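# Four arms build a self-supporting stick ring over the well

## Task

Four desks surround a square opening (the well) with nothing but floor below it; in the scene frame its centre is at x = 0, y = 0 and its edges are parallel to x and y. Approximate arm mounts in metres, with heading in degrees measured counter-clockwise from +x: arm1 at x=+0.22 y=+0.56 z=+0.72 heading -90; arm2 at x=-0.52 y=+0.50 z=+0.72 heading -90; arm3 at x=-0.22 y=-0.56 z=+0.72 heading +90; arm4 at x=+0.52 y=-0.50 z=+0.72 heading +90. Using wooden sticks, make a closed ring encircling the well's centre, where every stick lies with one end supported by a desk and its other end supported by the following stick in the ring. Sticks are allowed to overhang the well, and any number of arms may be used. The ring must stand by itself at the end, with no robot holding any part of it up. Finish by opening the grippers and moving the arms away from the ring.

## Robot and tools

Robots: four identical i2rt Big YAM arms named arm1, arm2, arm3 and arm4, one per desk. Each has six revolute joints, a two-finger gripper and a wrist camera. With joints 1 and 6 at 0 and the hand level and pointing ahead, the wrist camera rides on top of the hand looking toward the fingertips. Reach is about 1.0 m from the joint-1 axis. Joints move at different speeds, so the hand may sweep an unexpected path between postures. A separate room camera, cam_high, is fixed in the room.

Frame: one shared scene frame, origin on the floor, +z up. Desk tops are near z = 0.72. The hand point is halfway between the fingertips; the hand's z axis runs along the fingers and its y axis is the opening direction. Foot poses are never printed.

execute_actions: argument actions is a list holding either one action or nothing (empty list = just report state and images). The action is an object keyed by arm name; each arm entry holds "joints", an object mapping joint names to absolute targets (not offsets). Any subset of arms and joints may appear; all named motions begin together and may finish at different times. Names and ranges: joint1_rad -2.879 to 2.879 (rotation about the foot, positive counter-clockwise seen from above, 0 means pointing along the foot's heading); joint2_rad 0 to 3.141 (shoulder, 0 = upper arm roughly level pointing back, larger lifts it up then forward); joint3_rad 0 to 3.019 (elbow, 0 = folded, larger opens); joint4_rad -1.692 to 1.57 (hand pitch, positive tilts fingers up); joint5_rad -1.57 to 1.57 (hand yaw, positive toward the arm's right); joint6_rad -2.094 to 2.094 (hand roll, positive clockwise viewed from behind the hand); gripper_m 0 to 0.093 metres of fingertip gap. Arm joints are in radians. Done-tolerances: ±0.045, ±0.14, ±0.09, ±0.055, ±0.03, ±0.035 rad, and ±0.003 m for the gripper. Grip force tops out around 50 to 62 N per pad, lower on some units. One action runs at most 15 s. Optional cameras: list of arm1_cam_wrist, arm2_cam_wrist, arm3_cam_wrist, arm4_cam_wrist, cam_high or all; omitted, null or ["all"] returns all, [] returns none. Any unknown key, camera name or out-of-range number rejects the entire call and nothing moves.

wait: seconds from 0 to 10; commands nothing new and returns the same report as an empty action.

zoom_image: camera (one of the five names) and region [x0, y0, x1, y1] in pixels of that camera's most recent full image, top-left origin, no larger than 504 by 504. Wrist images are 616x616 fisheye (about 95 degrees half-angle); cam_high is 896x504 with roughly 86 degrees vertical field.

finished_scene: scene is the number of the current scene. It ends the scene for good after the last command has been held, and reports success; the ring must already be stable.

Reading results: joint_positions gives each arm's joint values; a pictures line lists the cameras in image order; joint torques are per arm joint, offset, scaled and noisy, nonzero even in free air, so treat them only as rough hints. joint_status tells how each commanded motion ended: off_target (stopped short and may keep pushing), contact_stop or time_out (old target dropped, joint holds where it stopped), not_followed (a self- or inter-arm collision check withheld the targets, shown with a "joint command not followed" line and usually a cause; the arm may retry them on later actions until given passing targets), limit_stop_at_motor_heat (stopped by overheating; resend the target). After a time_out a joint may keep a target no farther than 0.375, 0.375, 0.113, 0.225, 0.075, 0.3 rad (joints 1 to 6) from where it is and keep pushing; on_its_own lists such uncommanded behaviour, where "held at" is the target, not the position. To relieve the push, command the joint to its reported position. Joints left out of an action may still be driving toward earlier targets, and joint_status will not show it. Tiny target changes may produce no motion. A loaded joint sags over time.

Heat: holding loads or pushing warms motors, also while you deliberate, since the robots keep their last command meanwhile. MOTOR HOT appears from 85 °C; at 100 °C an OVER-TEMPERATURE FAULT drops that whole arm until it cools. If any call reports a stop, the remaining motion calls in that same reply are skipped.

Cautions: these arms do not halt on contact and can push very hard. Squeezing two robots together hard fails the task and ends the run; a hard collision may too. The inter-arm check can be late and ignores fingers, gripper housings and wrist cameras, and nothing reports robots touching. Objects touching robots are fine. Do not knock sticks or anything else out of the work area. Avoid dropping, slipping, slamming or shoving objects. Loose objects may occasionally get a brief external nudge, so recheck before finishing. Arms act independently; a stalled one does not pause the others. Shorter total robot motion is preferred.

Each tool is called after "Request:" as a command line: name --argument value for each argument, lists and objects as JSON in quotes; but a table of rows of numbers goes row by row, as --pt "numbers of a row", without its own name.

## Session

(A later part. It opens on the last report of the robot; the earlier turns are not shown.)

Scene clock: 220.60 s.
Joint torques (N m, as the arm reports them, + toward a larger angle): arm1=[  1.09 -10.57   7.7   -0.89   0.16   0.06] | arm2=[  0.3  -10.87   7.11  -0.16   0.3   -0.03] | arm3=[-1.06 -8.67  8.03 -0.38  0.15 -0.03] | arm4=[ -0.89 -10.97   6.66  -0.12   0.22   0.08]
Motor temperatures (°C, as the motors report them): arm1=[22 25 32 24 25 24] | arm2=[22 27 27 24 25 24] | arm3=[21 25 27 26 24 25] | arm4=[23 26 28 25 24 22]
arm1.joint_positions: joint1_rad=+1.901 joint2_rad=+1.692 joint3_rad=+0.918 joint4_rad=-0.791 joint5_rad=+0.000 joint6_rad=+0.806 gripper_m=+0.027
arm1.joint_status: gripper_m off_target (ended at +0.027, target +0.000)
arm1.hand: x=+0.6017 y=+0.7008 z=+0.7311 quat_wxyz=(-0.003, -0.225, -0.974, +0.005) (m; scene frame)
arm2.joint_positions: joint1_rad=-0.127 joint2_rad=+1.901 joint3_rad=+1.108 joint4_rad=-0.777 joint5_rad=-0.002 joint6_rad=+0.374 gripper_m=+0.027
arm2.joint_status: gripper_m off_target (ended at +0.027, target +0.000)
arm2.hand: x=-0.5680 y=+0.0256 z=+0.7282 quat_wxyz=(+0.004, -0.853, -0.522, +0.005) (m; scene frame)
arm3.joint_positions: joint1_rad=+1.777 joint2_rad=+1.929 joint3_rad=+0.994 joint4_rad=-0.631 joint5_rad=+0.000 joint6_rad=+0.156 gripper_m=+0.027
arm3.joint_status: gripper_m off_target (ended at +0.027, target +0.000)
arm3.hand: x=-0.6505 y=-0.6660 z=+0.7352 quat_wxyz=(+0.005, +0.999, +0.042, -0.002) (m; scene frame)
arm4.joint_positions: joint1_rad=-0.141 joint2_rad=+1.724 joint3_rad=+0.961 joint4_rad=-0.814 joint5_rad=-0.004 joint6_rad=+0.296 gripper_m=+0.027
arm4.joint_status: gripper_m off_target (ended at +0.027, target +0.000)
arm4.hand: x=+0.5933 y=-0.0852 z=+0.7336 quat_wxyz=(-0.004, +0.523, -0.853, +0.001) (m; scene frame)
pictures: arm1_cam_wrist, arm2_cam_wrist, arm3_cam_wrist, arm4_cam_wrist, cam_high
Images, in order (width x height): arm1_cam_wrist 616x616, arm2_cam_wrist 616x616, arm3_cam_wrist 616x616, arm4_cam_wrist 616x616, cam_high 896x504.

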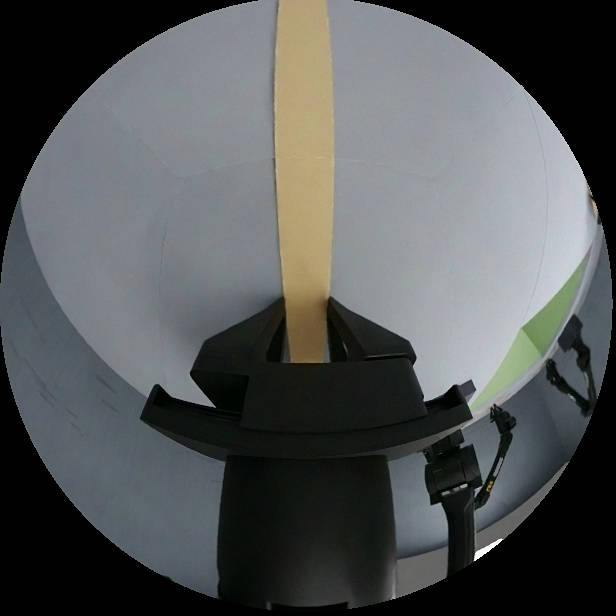

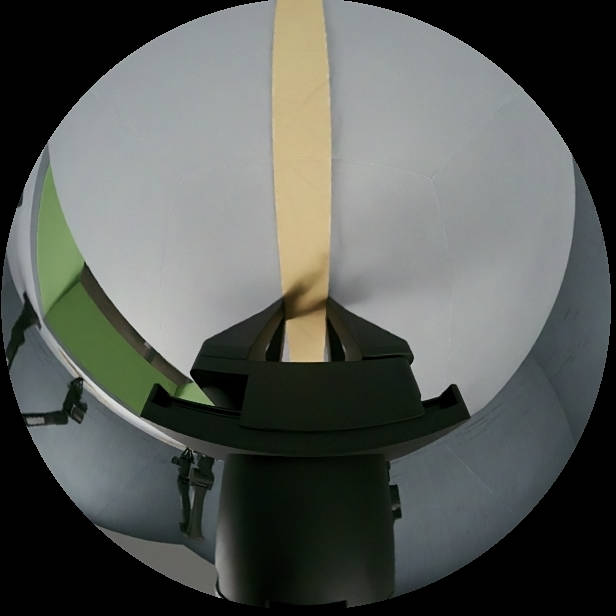

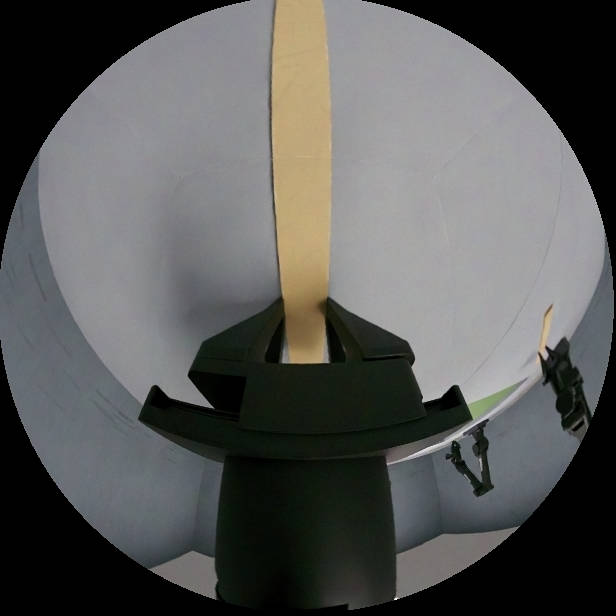

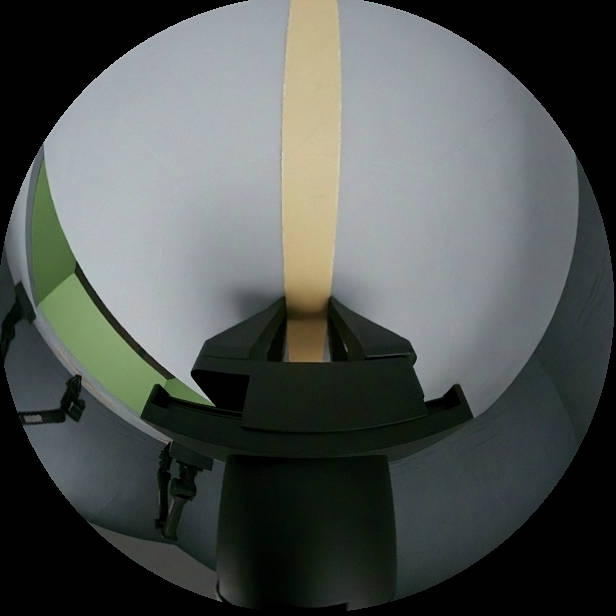

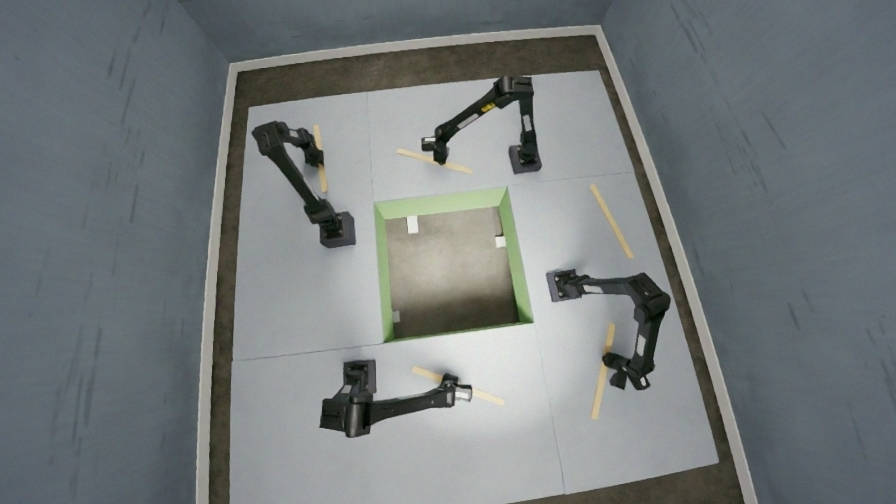

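Request:
zoom_image --camera "cam_high" --region '[380, 300, 640, 440]'

Request:
zoom_image --camera "cam_high" --region '[280, 100, 520, 220]'

Request:
execute_actions --actions '[{"arm1":{"joints":{"joint2_rad":1.40,"joint4_rad":-1.09}},"arm2":{"joints":{"joint2_rad":1.78,"joint4_rad":-0.90}},"arm3":{"joints":{"joint2_rad":1.65,"joint4_rad":-0.92}},"arm4":{"joints":{"joint2_rad":1.59,"joint4_rad":-0.95}}}]'

Region (380, 300, 640, 440) of cam_high's 896x504 image, scaled by 1.938, with more detail than that image has; it fills the top 271 rows of this view, and the rest is white.

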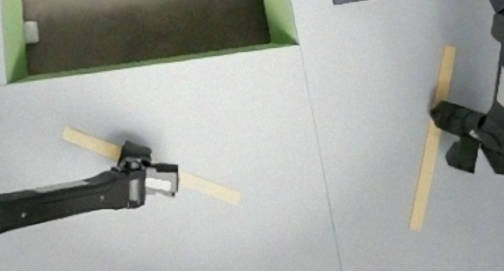

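Region (280, 100, 520, 220) of cam_high's 896x504 image, scaled by 2.100, with more detail than that image has.

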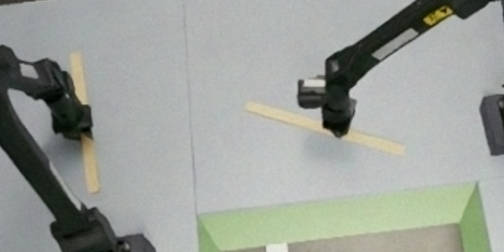

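Scene clock: 229.57 s.
Joint torques (N m, as the arm reports them, + toward a larger angle): arm1=[ 1.46 -9.07  9.41 -0.89  0.14  0.04] | arm2=[  0.15 -13.34   7.7   -0.04   0.29  -0.04] | arm3=[-1.09 -8.04  9.96 -0.38  0.16 -0.04] | arm4=[ -0.86 -11.73   7.37   0.06   0.22   0.08]
Motor temperatures (°C, as the motors report them): arm1=[22 25 32 24 25 24] | arm2=[22 27 27 24 25 24] | arm3=[21 25 27 26 24 25] | arm4=[23 26 28 25 24 22]
arm1.joint_positions: joint1_rad=+1.901 joint2_rad=+1.391 joint3_rad=+0.918 joint4_rad=-1.078 joint5_rad=+0.000 joint6_rad=+0.806 gripper_m=+0.027
arm1.joint_status: all done
arm1.hand: x=+0.5607 y=+0.6872 z=+0.8413 quat_wxyz=(-0.009, -0.225, -0.974, +0.001) (m; scene frame)
arm2.joint_positions: joint1_rad=-0.127 joint2_rad=+1.789 joint3_rad=+1.108 joint4_rad=-0.889 joint5_rad=-0.002 joint6_rad=+0.374 gripper_m=+0.027
arm2.joint_status: all done
arm2.hand: x=-0.5663 y=+0.0353 z=+0.7789 quat_wxyz=(+0.003, -0.853, -0.522, +0.005) (m; scene frame)
arm3.joint_positions: joint1_rad=+1.777 joint2_rad=+1.651 joint3_rad=+0.995 joint4_rad=-0.905 joint5_rad=+0.000 joint6_rad=+0.156 gripper_m=+0.027
arm3.joint_status: all done
arm3.hand: x=-0.6298 y=-0.6599 z=+0.8507 quat_wxyz=(+0.006, +0.999, +0.042, -0.005) (m; scene frame)
arm4.joint_positions: joint1_rad=-0.141 joint2_rad=+1.587 joint3_rad=+0.961 joint4_rad=-0.938 joint5_rad=-0.004 joint6_rad=+0.296 gripper_m=+0.027
arm4.joint_status: all done
arm4.hand: x=+0.5902 y=-0.0994 z=+0.7873 quat_wxyz=(-0.008, +0.523, -0.852, -0.004) (m; scene frame)
pictures: arm1_cam_wrist, arm2_cam_wrist, arm3_cam_wrist, arm4_cam_wrist, cam_high
Images, in order (width x height): arm1_cam_wrist 616x616, arm2_cam_wrist 616x616, arm3_cam_wrist 616x616, arm4_cam_wrist 616x616, cam_high 896x504.

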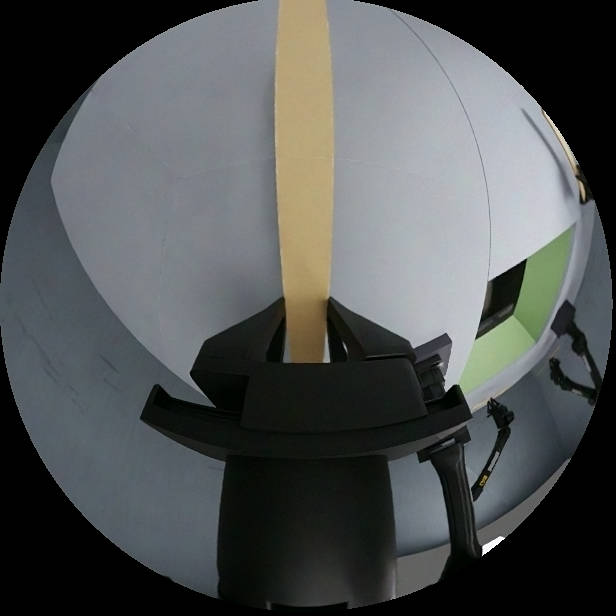

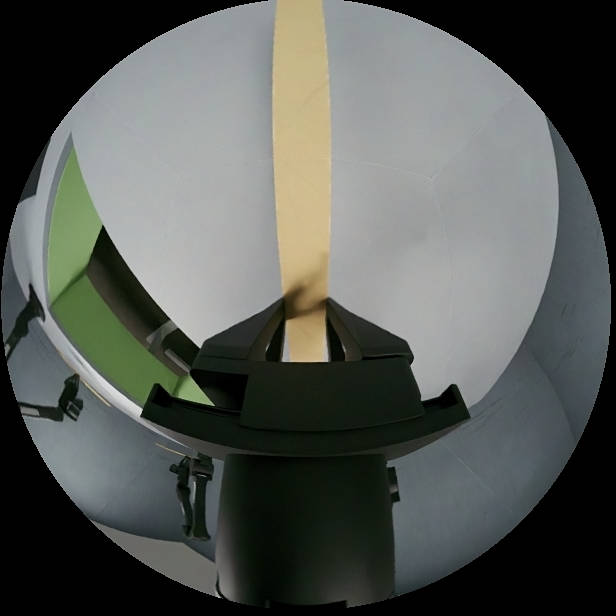

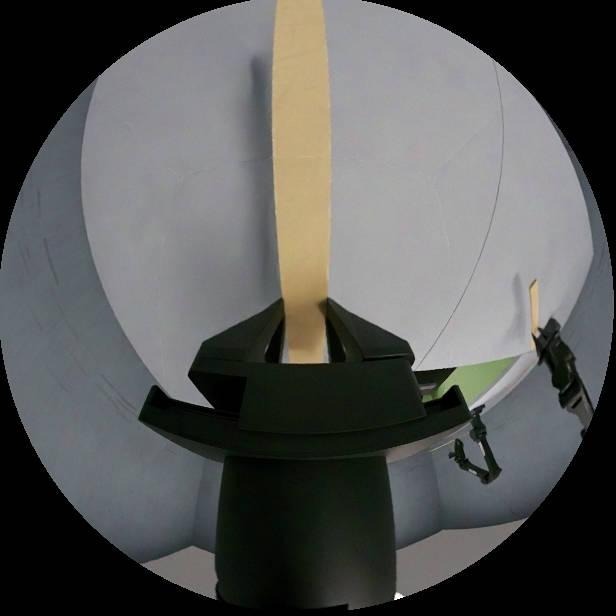

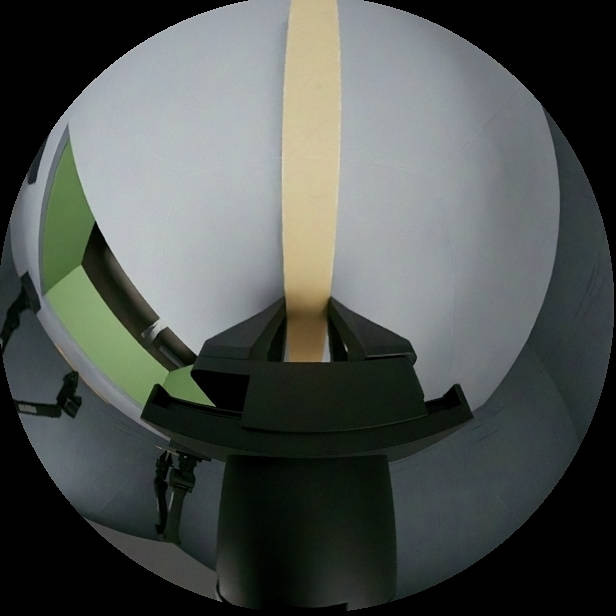

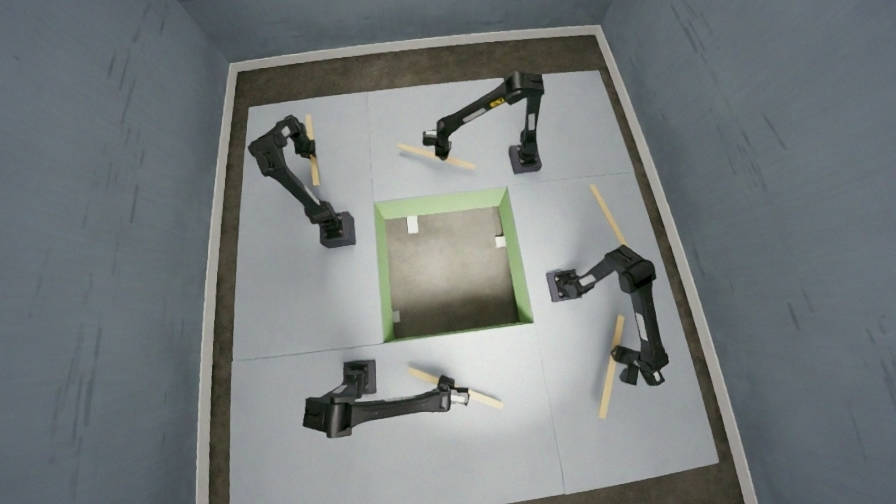

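Request:
zoom_image --camera "arm3_cam_wrist" --region '[490, 260, 600, 370]'

Request:
zoom_image --camera "arm1_cam_wrist" --region '[510, 90, 616, 210]'

Region (490, 260, 600, 370) of arm3_cam_wrist's 616x616 image, scaled by 4.582, with more detail than that image has.

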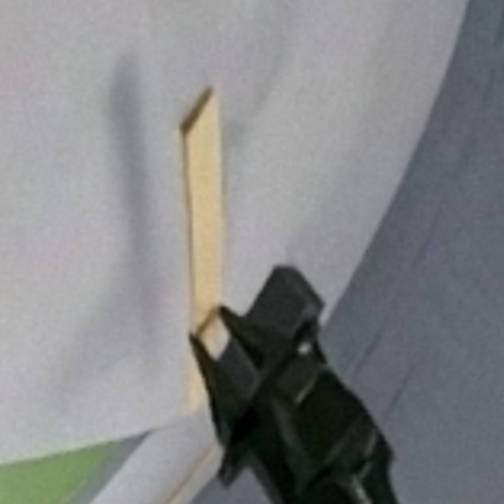

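Region (510, 90, 616, 210) of arm1_cam_wrist's 616x616 image, scaled by 4.200, with more detail than that image has; it fills the left 445 columns of this view, and the rest is white.

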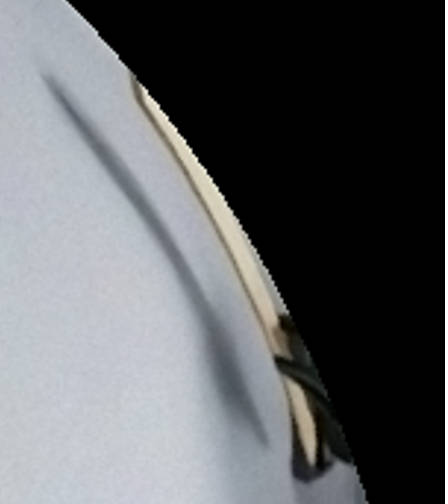

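Request:
execute_actions --actions '[{"arm1":{"joints":{"joint1_rad":-0.1,"joint2_rad":1.33,"joint3_rad":0.80,"joint4_rad":-0.78,"joint5_rad":-0.165,"joint6_rad":-0.81}},"arm3":{"joints":{"joint1_rad":-0.1,"joint2_rad":1.5,"joint3_rad":0.74,"joint4_rad":-0.55,"joint5_rad":-0.165,"joint6_rad":-0.81}}}]' --cameras '["cam_high"]'

Request:
execute_actions --actions '[{"arm1":{"joints":{"joint1_rad":-0.60,"joint2_rad":1.405,"joint3_rad":0.76,"joint4_rad":-0.645}},"arm3":{"joints":{"joint1_rad":-0.60,"joint2_rad":1.58,"joint3_rad":0.69,"joint4_rad":-0.388}},"arm2":{"joints":{"joint2_rad":1.70,"joint3_rad":1.15,"joint4_rad":-0.95}},"arm4":{"joints":{"joint2_rad":1.62,"joint3_rad":1.15,"joint4_rad":-1.03}}}]' --cameras '["cam_high"]'

Request:
execute_actions --actions '[{"arm2":{"joints":{"joint5_rad":-0.268,"joint6_rad":-1.325}},"arm4":{"joints":{"joint5_rad":-0.268,"joint6_rad":-1.32}}}]' --cameras '["cam_high"]'

Scene clock: 310.40 s.
Joint torques (N m, as the arm reports them, + toward a larger angle): arm1=[ 1.13 -8.85  8.78  0.3  -0.19 -0.02] | arm2=[  0.18 -12.96   7.78   0.11   0.31  -0.05] | arm3=[-1.01 -6.22  8.08  1.42 -0.08 -0.07] | arm4=[ -0.87 -11.88   7.44   0.06   0.22   0.08]
Motor temperatures (°C, as the motors report them): arm1=[22 25 34 24 25 24] | arm2=[22 27 27 24 25 24] | arm3=[21 25 29 26 24 25] | arm4=[23 26 29 25 24 22]
arm1.joint_positions: joint1_rad=-0.102 joint2_rad=+1.331 joint3_rad=+0.797 joint4_rad=-0.790 joint5_rad=-0.164 joint6_rad=-0.801 gripper_m=+0.027
arm1.joint_status: all done
arm1.hand: x=+0.2137 y=+0.1742 z=+0.8372 quat_wxyz=(-0.120, -0.398, -0.905, +0.095) (m; scene frame)
arm2.joint_positions: joint1_rad=-0.125 joint2_rad=+1.789 joint3_rad=+1.106 joint4_rad=-0.893 joint5_rad=-0.002 joint6_rad=+0.374 gripper_m=+0.027
arm2.joint_status: not commanded
arm2.hand: x=-0.5652 y=+0.0368 z=+0.7785 quat_wxyz=(+0.005, -0.853, -0.523, +0.003) (m; scene frame)
arm3.joint_positions: joint1_rad=-0.096 joint2_rad=+1.504 joint3_rad=+0.735 joint4_rad=-0.564 joint5_rad=-0.163 joint6_rad=-0.805 gripper_m=+0.027
arm3.joint_status: all done
arm3.hand: x=-0.2192 y=-0.1627 z=+0.8330 quat_wxyz=(-0.079, +0.910, -0.390, -0.115) (m; scene frame)
arm4.joint_positions: joint1_rad=-0.141 joint2_rad=+1.587 joint3_rad=+0.961 joint4_rad=-0.938 joint5_rad=-0.004 joint6_rad=+0.296 gripper_m=+0.027
arm4.joint_status: not commanded
arm4.hand: x=+0.5902 y=-0.0994 z=+0.7873 quat_wxyz=(-0.008, +0.523, -0.852, -0.004) (m; scene frame)
pictures: cam_high
Images, in order (width x height): cam_high 896x504.

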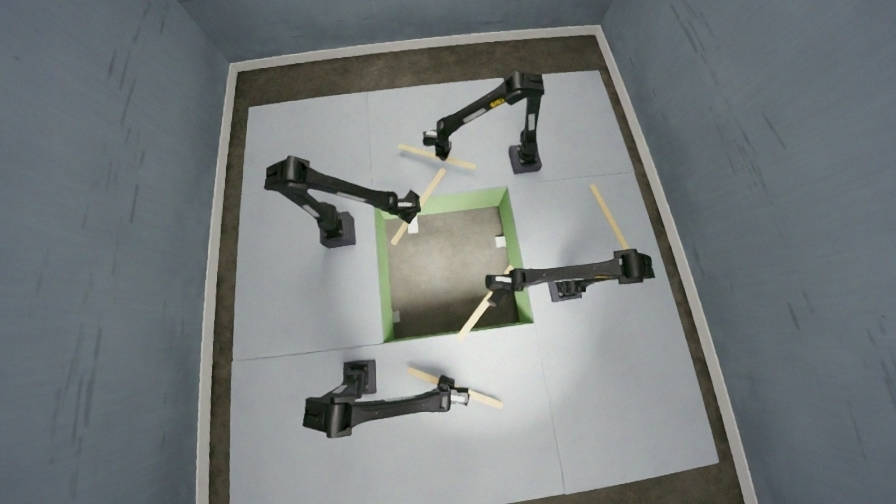

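Scene clock: 311.57 s.
Joint torques (N m, as the arm reports them, + toward a larger angle): arm1=[ 1.29 -9.79  8.05  0.55 -0.18 -0.03] | arm2=[ -0.19 -12.87  10.86   0.01   0.29  -0.03] | arm3=[-1.29 -7.18  7.22  1.69 -0.09 -0.07] | arm4=[ -0.87 -14.36  10.06   0.17   0.21   0.08]
Motor temperatures (°C, as the motors report them): arm1=[22 25 34 24 25 24] | arm2=[22 27 27 24 25 24] | arm3=[21 25 29 26 24 25] | arm4=[23 26 29 25 24 22]
arm1.joint_positions: joint1_rad=-0.604 joint2_rad=+1.410 joint3_rad=+0.759 joint4_rad=-0.660 joint5_rad=-0.164 joint6_rad=-0.804 gripper_m=+0.027
arm1.joint_status: all done
arm1.hand: x=+0.0234 y=+0.2159 z=+0.8014 quat_wxyz=(-0.096, -0.608, -0.778, +0.127) (m; scene frame)
arm2.joint_positions: joint1_rad=-0.125 joint2_rad=+1.716 joint3_rad=+1.106 joint4_rad=-0.939 joint5_rad=-0.002 joint6_rad=+0.374 gripper_m=+0.027
arm2.joint_status: all done
arm2.hand: x=-0.5645 y=+0.0397 z=+0.8105 quat_wxyz=(-0.005, -0.852, -0.523, +0.011) (m; scene frame)
arm3.joint_positions: joint1_rad=-0.595 joint2_rad=+1.594 joint3_rad=+0.682 joint4_rad=-0.407 joint5_rad=-0.163 joint6_rad=-0.805 gripper_m=+0.027
arm3.joint_status: all done
arm3.hand: x=-0.0305 y=-0.2133 z=+0.7923 quat_wxyz=(-0.112, +0.786, -0.602, -0.090) (m; scene frame)
arm4.joint_positions: joint1_rad=-0.141 joint2_rad=+1.626 joint3_rad=+1.117 joint4_rad=-1.020 joint5_rad=-0.004 joint6_rad=+0.296 gripper_m=+0.027
arm4.joint_status: all done
arm4.hand: x=+0.5981 y=-0.0531 z=+0.8227 quat_wxyz=(-0.020, +0.523, -0.852, -0.018) (m; scene frame)
pictures: cam_high
Images, in order (width x height): cam_high 896x504.

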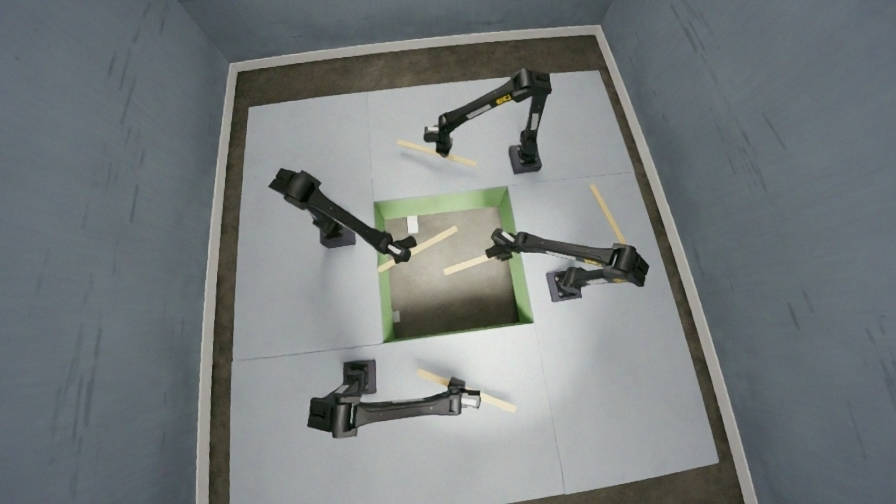

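Scene clock: 313.80 s.
Joint torques (N m, as the arm reports them, + toward a larger angle): arm1=[ 1.36 -9.48  8.08  0.54 -0.19 -0.03] | arm2=[ -0.08 -12.95  10.82  -0.07  -0.27  -0.26] | arm3=[-1.16 -7.11  7.21  1.72 -0.09 -0.07] | arm4=[ -0.89 -14.29   9.96   0.14  -0.34  -0.08]
Motor temperatures (°C, as the motors report them): arm1=[22 25 34 24 25 24] | arm2=[22 27 28 24 25 24] | arm3=[21 25 28 26 24 25] | arm4=[23 26 29 25 24 22]
arm1.joint_positions: joint1_rad=-0.604 joint2_rad=+1.410 joint3_rad=+0.759 joint4_rad=-0.660 joint5_rad=-0.164 joint6_rad=-0.804 gripper_m=+0.027
arm1.joint_status: not commanded
arm1.hand: x=+0.0234 y=+0.2159 z=+0.8014 quat_wxyz=(-0.096, -0.608, -0.778, +0.127) (m; scene frame)
arm2.joint_positions: joint1_rad=-0.125 joint2_rad=+1.716 joint3_rad=+1.106 joint4_rad=-0.939 joint5_rad=-0.264 joint6_rad=-1.309 gripper_m=+0.027
arm2.joint_status: all done
arm2.hand: x=-0.5202 y=+0.0355 z=+0.8158 quat_wxyz=(-0.125, -0.176, -0.977, +0.001) (m; scene frame)
arm3.joint_positions: joint1_rad=-0.595 joint2_rad=+1.594 joint3_rad=+0.682 joint4_rad=-0.407 joint5_rad=-0.163 joint6_rad=-0.805 gripper_m=+0.027
arm3.joint_status: not commanded
arm3.hand: x=-0.0305 y=-0.2133 z=+0.7923 quat_wxyz=(-0.112, +0.786, -0.602, -0.090) (m; scene frame)
arm4.joint_positions: joint1_rad=-0.141 joint2_rad=+1.626 joint3_rad=+1.117 joint4_rad=-1.020 joint5_rad=-0.263 joint6_rad=-1.308 gripper_m=+0.027
arm4.joint_status: all done
arm4.hand: x=+0.5545 y=-0.0458 z=+0.8281 quat_wxyz=(-0.021, +0.969, -0.212, -0.127) (m; scene frame)
pictures: cam_high
Images, in order (width x height): cam_high 896x504.

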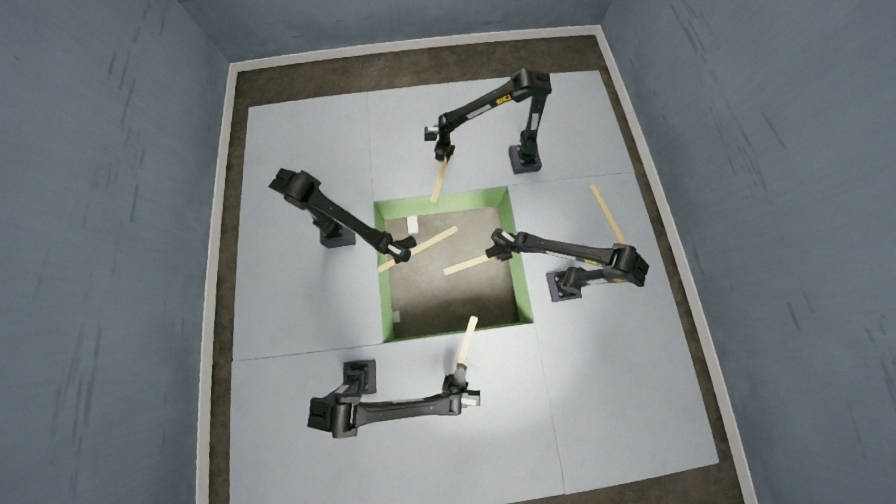

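Request:
execute_actions --actions '[{"arm2":{"joints":{"joint1_rad":0.05,"joint2_rad":1.885,"joint3_rad":1.325,"joint4_rad":-0.85,"joint5_rad":-0.03}},"arm4":{"joints":{"joint1_rad":0.1,"joint2_rad":1.84,"joint3_rad":1.355,"joint4_rad":-0.93,"joint5_rad":-0.03}}}]' --cameras '[]'

Request:
execute_actions --actions '[{"arm2":{"joints":{"joint1_rad":0.46}},"arm4":{"joints":{"joint1_rad":0.524}}}]' --cameras '["cam_high"]'

Request:
zoom_image --camera "cam_high" --region '[350, 160, 560, 370]'

Scene clock: 339.13 s.
Joint torques (N m, as the arm reports them, + toward a larger angle): arm1=[ 1.42 -9.79  8.06  0.55 -0.18 -0.02] | arm2=[ -1.27 -15.05  10.38   0.75   0.14  -0.24] | arm3=[-1.19 -7.15  7.23  1.72 -0.09 -0.07] | arm4=[ -0.99 -18.77  10.79   0.98   0.08  -0.06]
Motor temperatures (°C, as the motors report them): arm1=[22 25 33 24 25 24] | arm2=[22 27 29 24 25 24] | arm3=[21 25 28 26 24 25] | arm4=[23 27 31 25 24 22]
arm1.joint_positions: joint1_rad=-0.604 joint2_rad=+1.410 joint3_rad=+0.759 joint4_rad=-0.660 joint5_rad=-0.164 joint6_rad=-0.804 gripper_m=+0.027
arm1.joint_status: not commanded
arm1.hand: x=+0.0234 y=+0.2159 z=+0.8014 quat_wxyz=(-0.096, -0.608, -0.778, +0.127) (m; scene frame)
arm2.joint_positions: joint1_rad=+0.058 joint2_rad=+1.892 joint3_rad=+1.290 joint4_rad=-0.856 joint5_rad=-0.032 joint6_rad=-1.311 gripper_m=+0.027
arm2.joint_status: all done
arm2.hand: x=-0.4674 y=-0.0457 z=+0.7857 quat_wxyz=(-0.018, -0.085, -0.995, +0.052) (m; scene frame)
arm3.joint_positions: joint1_rad=-0.595 joint2_rad=+1.594 joint3_rad=+0.682 joint4_rad=-0.407 joint5_rad=-0.163 joint6_rad=-0.805 gripper_m=+0.027
arm3.joint_status: not commanded
arm3.hand: x=-0.0305 y=-0.2133 z=+0.7923 quat_wxyz=(-0.112, +0.786, -0.602, -0.090) (m; scene frame)
arm4.joint_positions: joint1_rad=+0.112 joint2_rad=+1.849 joint3_rad=+1.311 joint4_rad=-0.936 joint5_rad=-0.033 joint6_rad=-1.310 gripper_m=+0.027
arm4.joint_status: all done
arm4.hand: x=+0.4721 y=+0.0405 z=+0.7841 quat_wxyz=(-0.049, +0.995, -0.090, -0.019) (m; scene frame)
pictures: none
No camera images: the call's "cameras" was empty. Leave "cameras" out to get every camera's image.

Scene clock: 340.47 s.
Joint torques (N m, as the arm reports them, + toward a larger angle): arm1=[  1.32 -10.03   8.13   0.54  -0.2   -0.04] | arm2=[ -0.79 -15.28  10.15   0.76   0.08  -0.22] | arm3=[-1.13 -7.18  7.26  1.73 -0.09 -0.07] | arm4=[ -1.06 -18.84  10.66   0.99   0.01  -0.05]
Motor temperatures (°C, as the motors report them): arm1=[22 25 33 24 25 24] | arm2=[22 27 29 24 25 24] | arm3=[21 25 27 26 24 25] | arm4=[23 27 31 25 24 22]
arm1.joint_positions: joint1_rad=-0.604 joint2_rad=+1.410 joint3_rad=+0.759 joint4_rad=-0.660 joint5_rad=-0.164 joint6_rad=-0.804 gripper_m=+0.027
arm1.joint_status: not commanded
arm1.hand: x=+0.0234 y=+0.2159 z=+0.8014 quat_wxyz=(-0.096, -0.608, -0.778, +0.127) (m; scene frame)
arm2.joint_positions: joint1_rad=+0.464 joint2_rad=+1.892 joint3_rad=+1.290 joint4_rad=-0.856 joint5_rad=-0.031 joint6_rad=-1.311 gripper_m=+0.027
arm2.joint_status: all done
arm2.hand: x=-0.2568 y=+0.0191 z=+0.7829 quat_wxyz=(-0.028, +0.117, -0.992, +0.045) (m; scene frame)
arm3.joint_positions: joint1_rad=-0.595 joint2_rad=+1.594 joint3_rad=+0.682 joint4_rad=-0.407 joint5_rad=-0.163 joint6_rad=-0.805 gripper_m=+0.027
arm3.joint_status: not commanded
arm3.hand: x=-0.0305 y=-0.2133 z=+0.7923 quat_wxyz=(-0.112, +0.786, -0.602, -0.090) (m; scene frame)
arm4.joint_positions: joint1_rad=+0.533 joint2_rad=+1.849 joint3_rad=+1.311 joint4_rad=-0.936 joint5_rad=-0.031 joint6_rad=-1.310 gripper_m=+0.027
arm4.joint_status: all done
arm4.hand: x=+0.2557 y=-0.0259 z=+0.7810 quat_wxyz=(-0.043, +0.992, +0.120, -0.026) (m; scene frame)
pictures: cam_high
Images, in order (width x height): cam_high 896x504.

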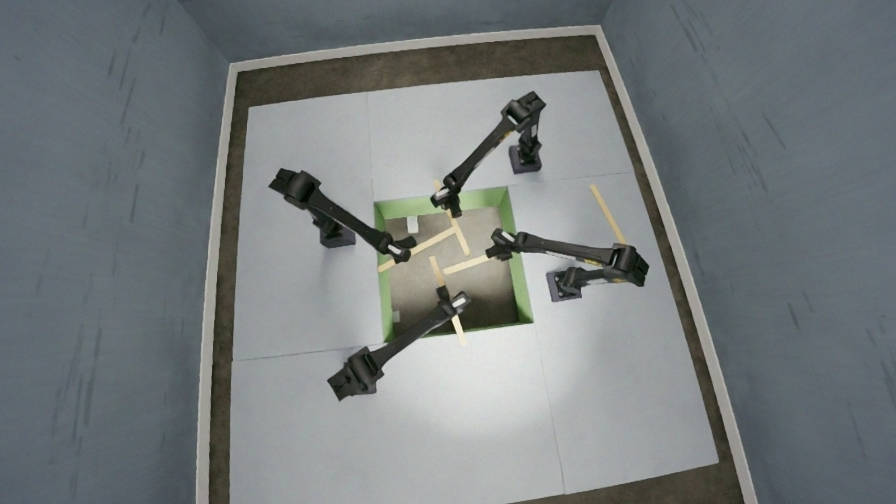

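Region (350, 160, 560, 370) of cam_high's 896x504 image, scaled by 2.400, with more detail than that image has.

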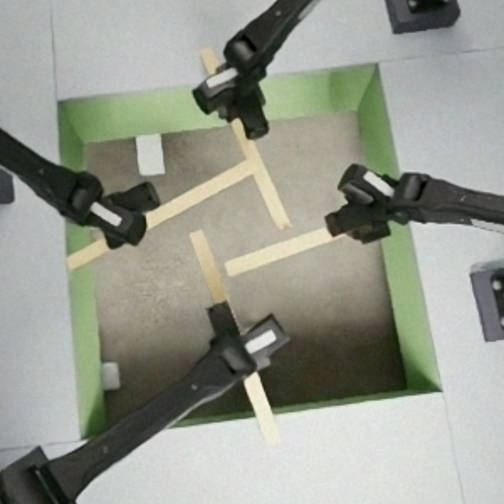

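Request:
execute_actions --actions '[{"arm2":{"joints":{"joint1_rad":0.40,"joint5_rad":-0.268,"joint4_rad":-0.805}},"arm4":{"joints":{"joint1_rad":0.47,"joint5_rad":-0.268,"joint4_rad":-0.885,"joint3_rad":1.375}},"arm3":{"joints":{"joint2_rad":1.55}}}]' --cameras '[]'

Request:
execute_actions --actions '[{"arm2":{"joints":{"joint1_rad":0.46}},"arm4":{"joints":{"joint1_rad":0.524}},"arm1":{"joints":{"joint1_rad":-0.575}}}]' --cameras '["cam_high"]'

Request:
zoom_image --camera "cam_high" --region '[350, 160, 560, 370]'

Scene clock: 355.90 s.
Joint torques (N m, as the arm reports them, + toward a larger angle): arm1=[ 1.32 -9.81  8.08  0.56 -0.2  -0.04] | arm2=[  0.14 -14.99  10.34   1.18  -0.29  -0.25] | arm3=[-1.15 -6.72  7.62  1.79 -0.09 -0.07] | arm4=[ -0.08 -19.12  11.67   1.56  -0.35  -0.05]
Motor temperatures (°C, as the motors report them): arm1=[22 25 33 24 25 24] | arm2=[22 28 29 24 25 24] | arm3=[21 25 27 26 24 25] | arm4=[23 27 32 25 24 22]
arm1.joint_positions: joint1_rad=-0.604 joint2_rad=+1.410 joint3_rad=+0.759 joint4_rad=-0.660 joint5_rad=-0.164 joint6_rad=-0.804 gripper_m=+0.027
arm1.joint_status: not commanded
arm1.hand: x=+0.0234 y=+0.2159 z=+0.8014 quat_wxyz=(-0.096, -0.608, -0.778, +0.127) (m; scene frame)
arm2.joint_positions: joint1_rad=+0.397 joint2_rad=+1.892 joint3_rad=+1.290 joint4_rad=-0.820 joint5_rad=-0.263 joint6_rad=-1.311 gripper_m=+0.027
arm2.joint_status: all done
arm2.hand: x=-0.2502 y=+0.0117 z=+0.7897 quat_wxyz=(-0.141, +0.092, -0.985, +0.024) (m; scene frame)
arm3.joint_positions: joint1_rad=-0.595 joint2_rad=+1.562 joint3_rad=+0.682 joint4_rad=-0.407 joint5_rad=-0.163 joint6_rad=-0.805 gripper_m=+0.027
arm3.joint_status: all done
arm3.hand: x=-0.0279 y=-0.2089 z=+0.8043 quat_wxyz=(-0.128, +0.785, -0.599, -0.092) (m; scene frame)
arm4.joint_positions: joint1_rad=+0.471 joint2_rad=+1.849 joint3_rad=+1.320 joint4_rad=-0.901 joint5_rad=-0.263 joint6_rad=-1.310 gripper_m=+0.027
arm4.joint_status: all done
arm4.hand: x=+0.2447 y=-0.0169 z=+0.7908 quat_wxyz=(-0.024, +0.985, +0.097, -0.140) (m; scene frame)
pictures: none
No camera images: the call's "cameras" was empty. Leave "cameras" out to get every camera's image.

Scene clock: 356.70 s.
Joint torques (N m, as the arm reports them, + toward a larger angle): arm1=[ 1.22 -9.68  8.13  0.49 -0.19 -0.03] | arm2=[ -0.5  -15.06  10.26   1.14  -0.25  -0.25] | arm3=[-1.15 -6.81  7.52  1.79 -0.09 -0.06] | arm4=[  0.36 -18.89  11.59   1.54  -0.32  -0.06]
Motor temperatures (°C, as the motors report them): arm1=[22 25 33 24 25 24] | arm2=[22 28 29 24 25 24] | arm3=[21 25 27 26 24 25] | arm4=[23 27 32 25 24 22]
arm1.joint_positions: joint1_rad=-0.579 joint2_rad=+1.410 joint3_rad=+0.759 joint4_rad=-0.660 joint5_rad=-0.164 joint6_rad=-0.804 gripper_m=+0.027
arm1.joint_status: all done
arm1.hand: x=+0.0320 y=+0.2112 z=+0.8015 quat_wxyz=(-0.098, -0.598, -0.785, +0.126) (m; scene frame)
arm2.joint_positions: joint1_rad=+0.464 joint2_rad=+1.892 joint3_rad=+1.290 joint4_rad=-0.820 joint5_rad=-0.265 joint6_rad=-1.311 gripper_m=+0.027
arm2.joint_status: all done
arm2.hand: x=-0.2178 y=+0.0310 z=+0.7893 quat_wxyz=(-0.142, +0.125, -0.982, +0.018) (m; scene frame)
arm3.joint_positions: joint1_rad=-0.595 joint2_rad=+1.562 joint3_rad=+0.682 joint4_rad=-0.407 joint5_rad=-0.163 joint6_rad=-0.805 gripper_m=+0.027
arm3.joint_status: not commanded
arm3.hand: x=-0.0279 y=-0.2089 z=+0.8043 quat_wxyz=(-0.128, +0.785, -0.599, -0.092) (m; scene frame)
arm4.joint_positions: joint1_rad=+0.520 joint2_rad=+1.849 joint3_rad=+1.320 joint4_rad=-0.901 joint5_rad=-0.264 joint6_rad=-1.310 gripper_m=+0.027
arm4.joint_status: all done
arm4.hand: x=+0.2211 y=-0.0311 z=+0.7905 quat_wxyz=(-0.020, +0.982, +0.121, -0.141) (m; scene frame)
pictures: cam_high
Images, in order (width x height): cam_high 896x504.

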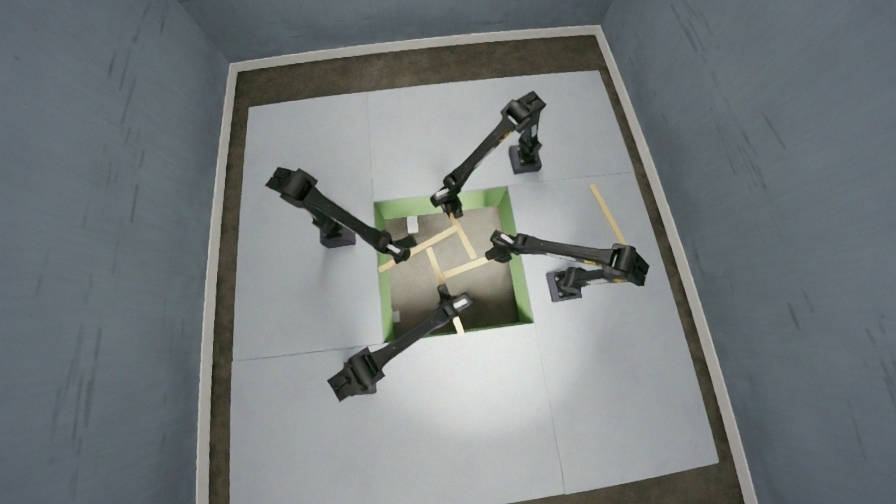

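Region (350, 160, 560, 370) of cam_high's 896x504 image, scaled by 2.400, with more detail than that image has.

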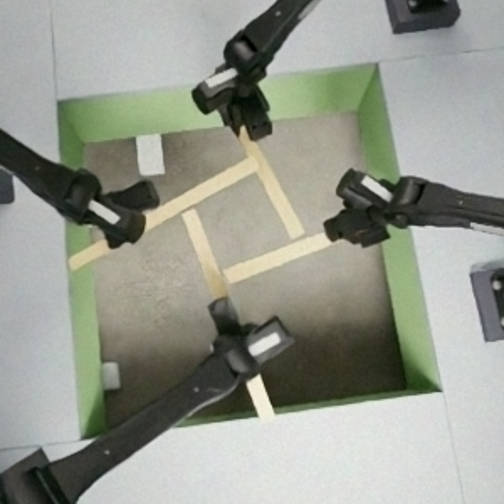

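Request:
execute_actions --actions '[{"arm2":{"joints":{"joint2_rad":1.86}},"arm4":{"joints":{"joint2_rad":1.82}},"arm1":{"joints":{"joint4_rad":-0.70}},"arm3":{"joints":{"joint4_rad":-0.455}}}]' --cameras '[]'

Request:
execute_actions --actions '[{"arm2":{"joints":{"joint6_rad":-1.165}},"arm4":{"joints":{"joint6_rad":-1.175}},"arm1":{"joints":{"joint6_rad":-0.64}},"arm3":{"joints":{"joint6_rad":-0.66}}}]'

Request:
zoom_image --camera "cam_high" --region '[400, 200, 500, 300]'

Scene clock: 375.60 s.
Joint torques (N m, as the arm reports them, + toward a larger angle): arm1=[ 1.21 -9.65  8.01 -0.46 -0.19 -0.01] | arm2=[ -0.61 -16.88  10.29   1.11  -0.24  -0.25] | arm3=[-1.15 -6.76  7.49  0.12 -0.09 -0.07] | arm4=[  0.12 -20.71  11.62   1.55  -0.32  -0.05]
Motor temperatures (°C, as the motors report them): arm1=[22 25 34 24 25 24] | arm2=[22 28 30 24 25 24] | arm3=[21 25 27 26 24 25] | arm4=[23 28 34 25 24 22]
arm1.joint_positions: joint1_rad=-0.579 joint2_rad=+1.410 joint3_rad=+0.759 joint4_rad=-0.688 joint5_rad=-0.164 joint6_rad=-0.804 gripper_m=+0.027
arm1.joint_status: all done
arm1.hand: x=+0.0355 y=+0.2168 z=+0.7997 quat_wxyz=(-0.096, -0.600, -0.786, +0.112) (m; scene frame)
arm2.joint_positions: joint1_rad=+0.464 joint2_rad=+1.892 joint3_rad=+1.290 joint4_rad=-0.820 joint5_rad=-0.265 joint6_rad=-1.311 gripper_m=+0.027
arm2.joint_status: all done
arm2.hand: x=-0.2178 y=+0.0310 z=+0.7893 quat_wxyz=(-0.142, +0.125, -0.982, +0.018) (m; scene frame)
arm3.joint_positions: joint1_rad=-0.595 joint2_rad=+1.562 joint3_rad=+0.682 joint4_rad=-0.441 joint5_rad=-0.163 joint6_rad=-0.805 gripper_m=+0.027
arm3.joint_status: all done
arm3.hand: x=-0.0321 y=-0.2157 z=+0.8022 quat_wxyz=(-0.112, +0.786, -0.602, -0.090) (m; scene frame)
arm4.joint_positions: joint1_rad=+0.520 joint2_rad=+1.848 joint3_rad=+1.320 joint4_rad=-0.901 joint5_rad=-0.264 joint6_rad=-1.310 gripper_m=+0.027
arm4.joint_status: all done
arm4.hand: x=+0.2210 y=-0.0310 z=+0.7915 quat_wxyz=(-0.021, +0.982, +0.121, -0.141) (m; scene frame)
pictures: none
No camera images: the call's "cameras" was empty. Leave "cameras" out to get every camera's image.

Scene clock: 376.73 s.
Joint torques (N m, as the arm reports them, + toward a larger angle): arm1=[ 1.52 -9.67  8.01 -0.38 -0.19  0.07] | arm2=[ -0.75 -17.04  10.27   1.17  -0.23   0.02] | arm3=[-1.07 -6.69  7.51  0.13 -0.08  0.09] | arm4=[  0.1  -20.72  11.62   1.57  -0.31   0.17]
Motor temperatures (°C, as the motors report them): arm1=[22 25 34 24 25 24] | arm2=[22 28 30 24 25 24] | arm3=[21 25 27 26 24 25] | arm4=[23 28 34 25 24 22]
arm1.joint_positions: joint1_rad=-0.579 joint2_rad=+1.410 joint3_rad=+0.759 joint4_rad=-0.688 joint5_rad=-0.164 joint6_rad=-0.649 gripper_m=+0.027
arm1.joint_status: all done
arm1.hand: x=+0.0355 y=+0.2168 z=+0.7997 quat_wxyz=(-0.105, -0.659, -0.737, +0.104) (m; scene frame)
arm2.joint_positions: joint1_rad=+0.464 joint2_rad=+1.892 joint3_rad=+1.290 joint4_rad=-0.820 joint5_rad=-0.265 joint6_rad=-1.181 gripper_m=+0.027
arm2.joint_status: all done
arm2.hand: x=-0.2178 y=+0.0310 z=+0.7893 quat_wxyz=(-0.143, +0.060, -0.988, +0.009) (m; scene frame)
arm3.joint_positions: joint1_rad=-0.595 joint2_rad=+1.562 joint3_rad=+0.682 joint4_rad=-0.441 joint5_rad=-0.163 joint6_rad=-0.670 gripper_m=+0.027
arm3.joint_status: all done
arm3.hand: x=-0.0321 y=-0.2157 z=+0.8022 quat_wxyz=(-0.105, +0.743, -0.654, -0.097) (m; scene frame)
arm4.joint_positions: joint1_rad=+0.520 joint2_rad=+1.848 joint3_rad=+1.320 joint4_rad=-0.901 joint5_rad=-0.264 joint6_rad=-1.188 gripper_m=+0.027
arm4.joint_status: all done
arm4.hand: x=+0.2210 y=-0.0310 z=+0.7915 quat_wxyz=(-0.012, +0.988, +0.061, -0.143) (m; scene frame)
pictures: arm1_cam_wrist, arm2_cam_wrist, arm3_cam_wrist, arm4_cam_wrist, cam_high
Images, in order (width x height): arm1_cam_wrist 616x616, arm2_cam_wrist 616x616, arm3_cam_wrist 616x616, arm4_cam_wrist 616x616, cam_high 896x504.

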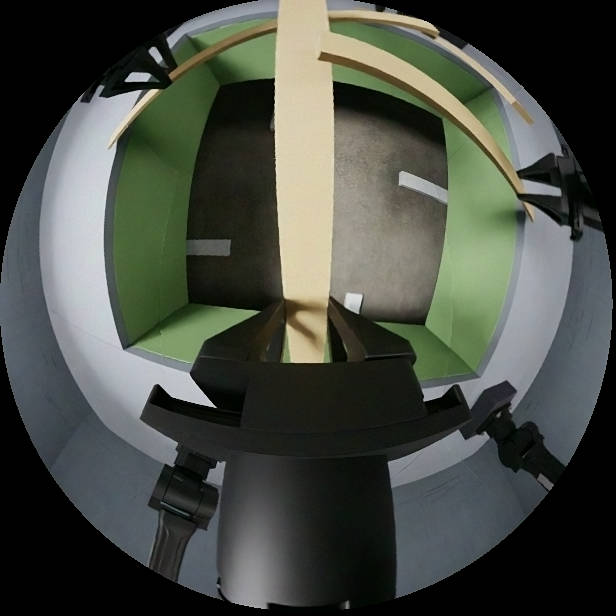

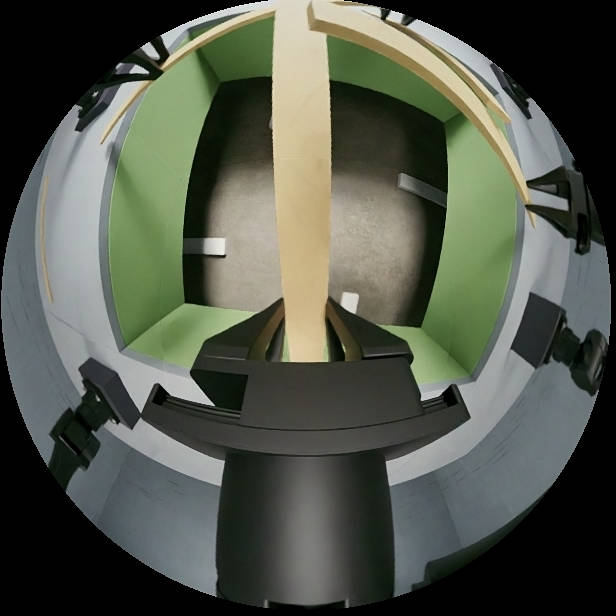

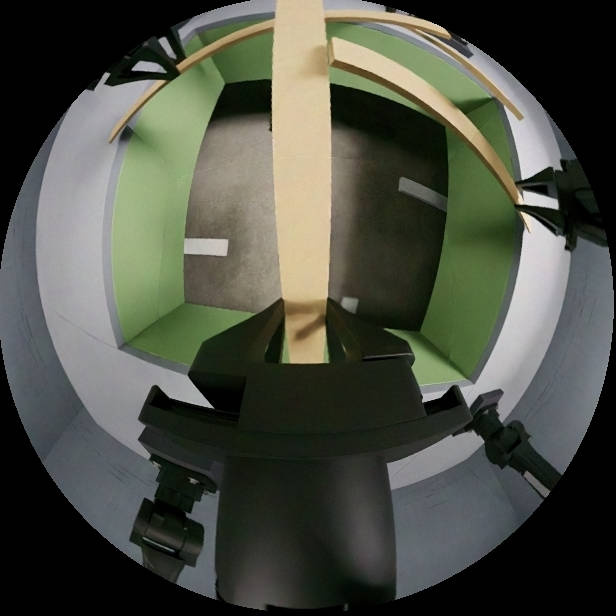

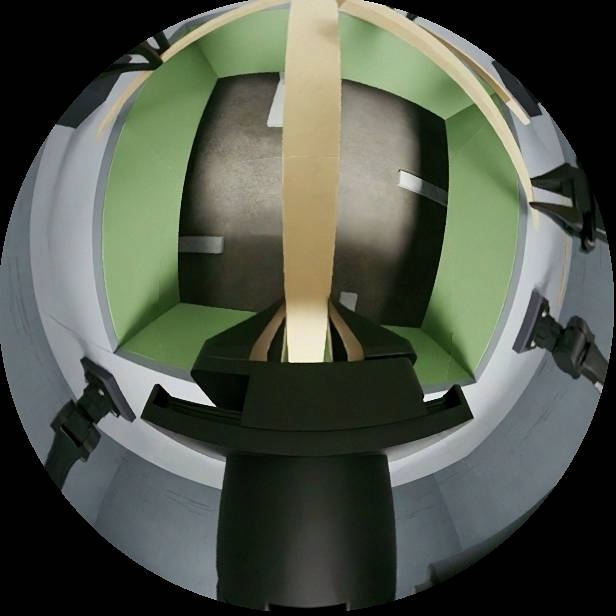

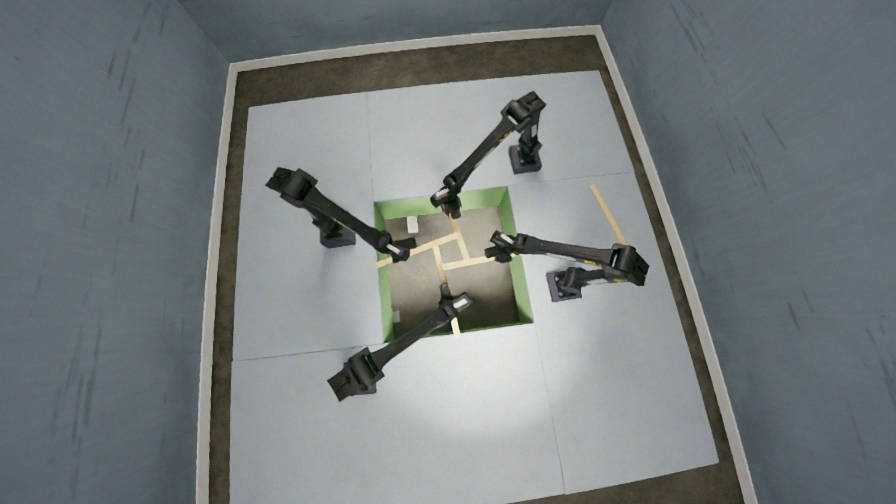

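Region (400, 200, 500, 300) of cam_high's 896x504 image, scaled by 5.040, with more detail than that image has.

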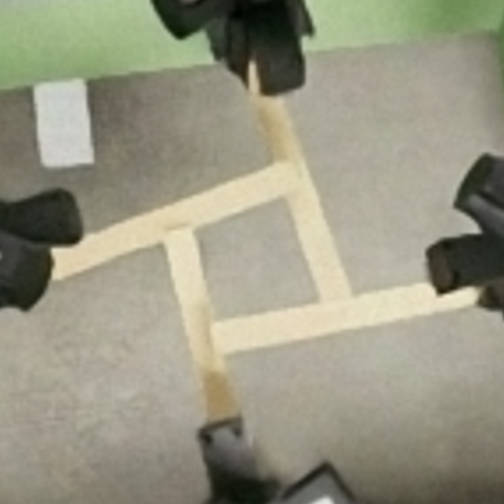

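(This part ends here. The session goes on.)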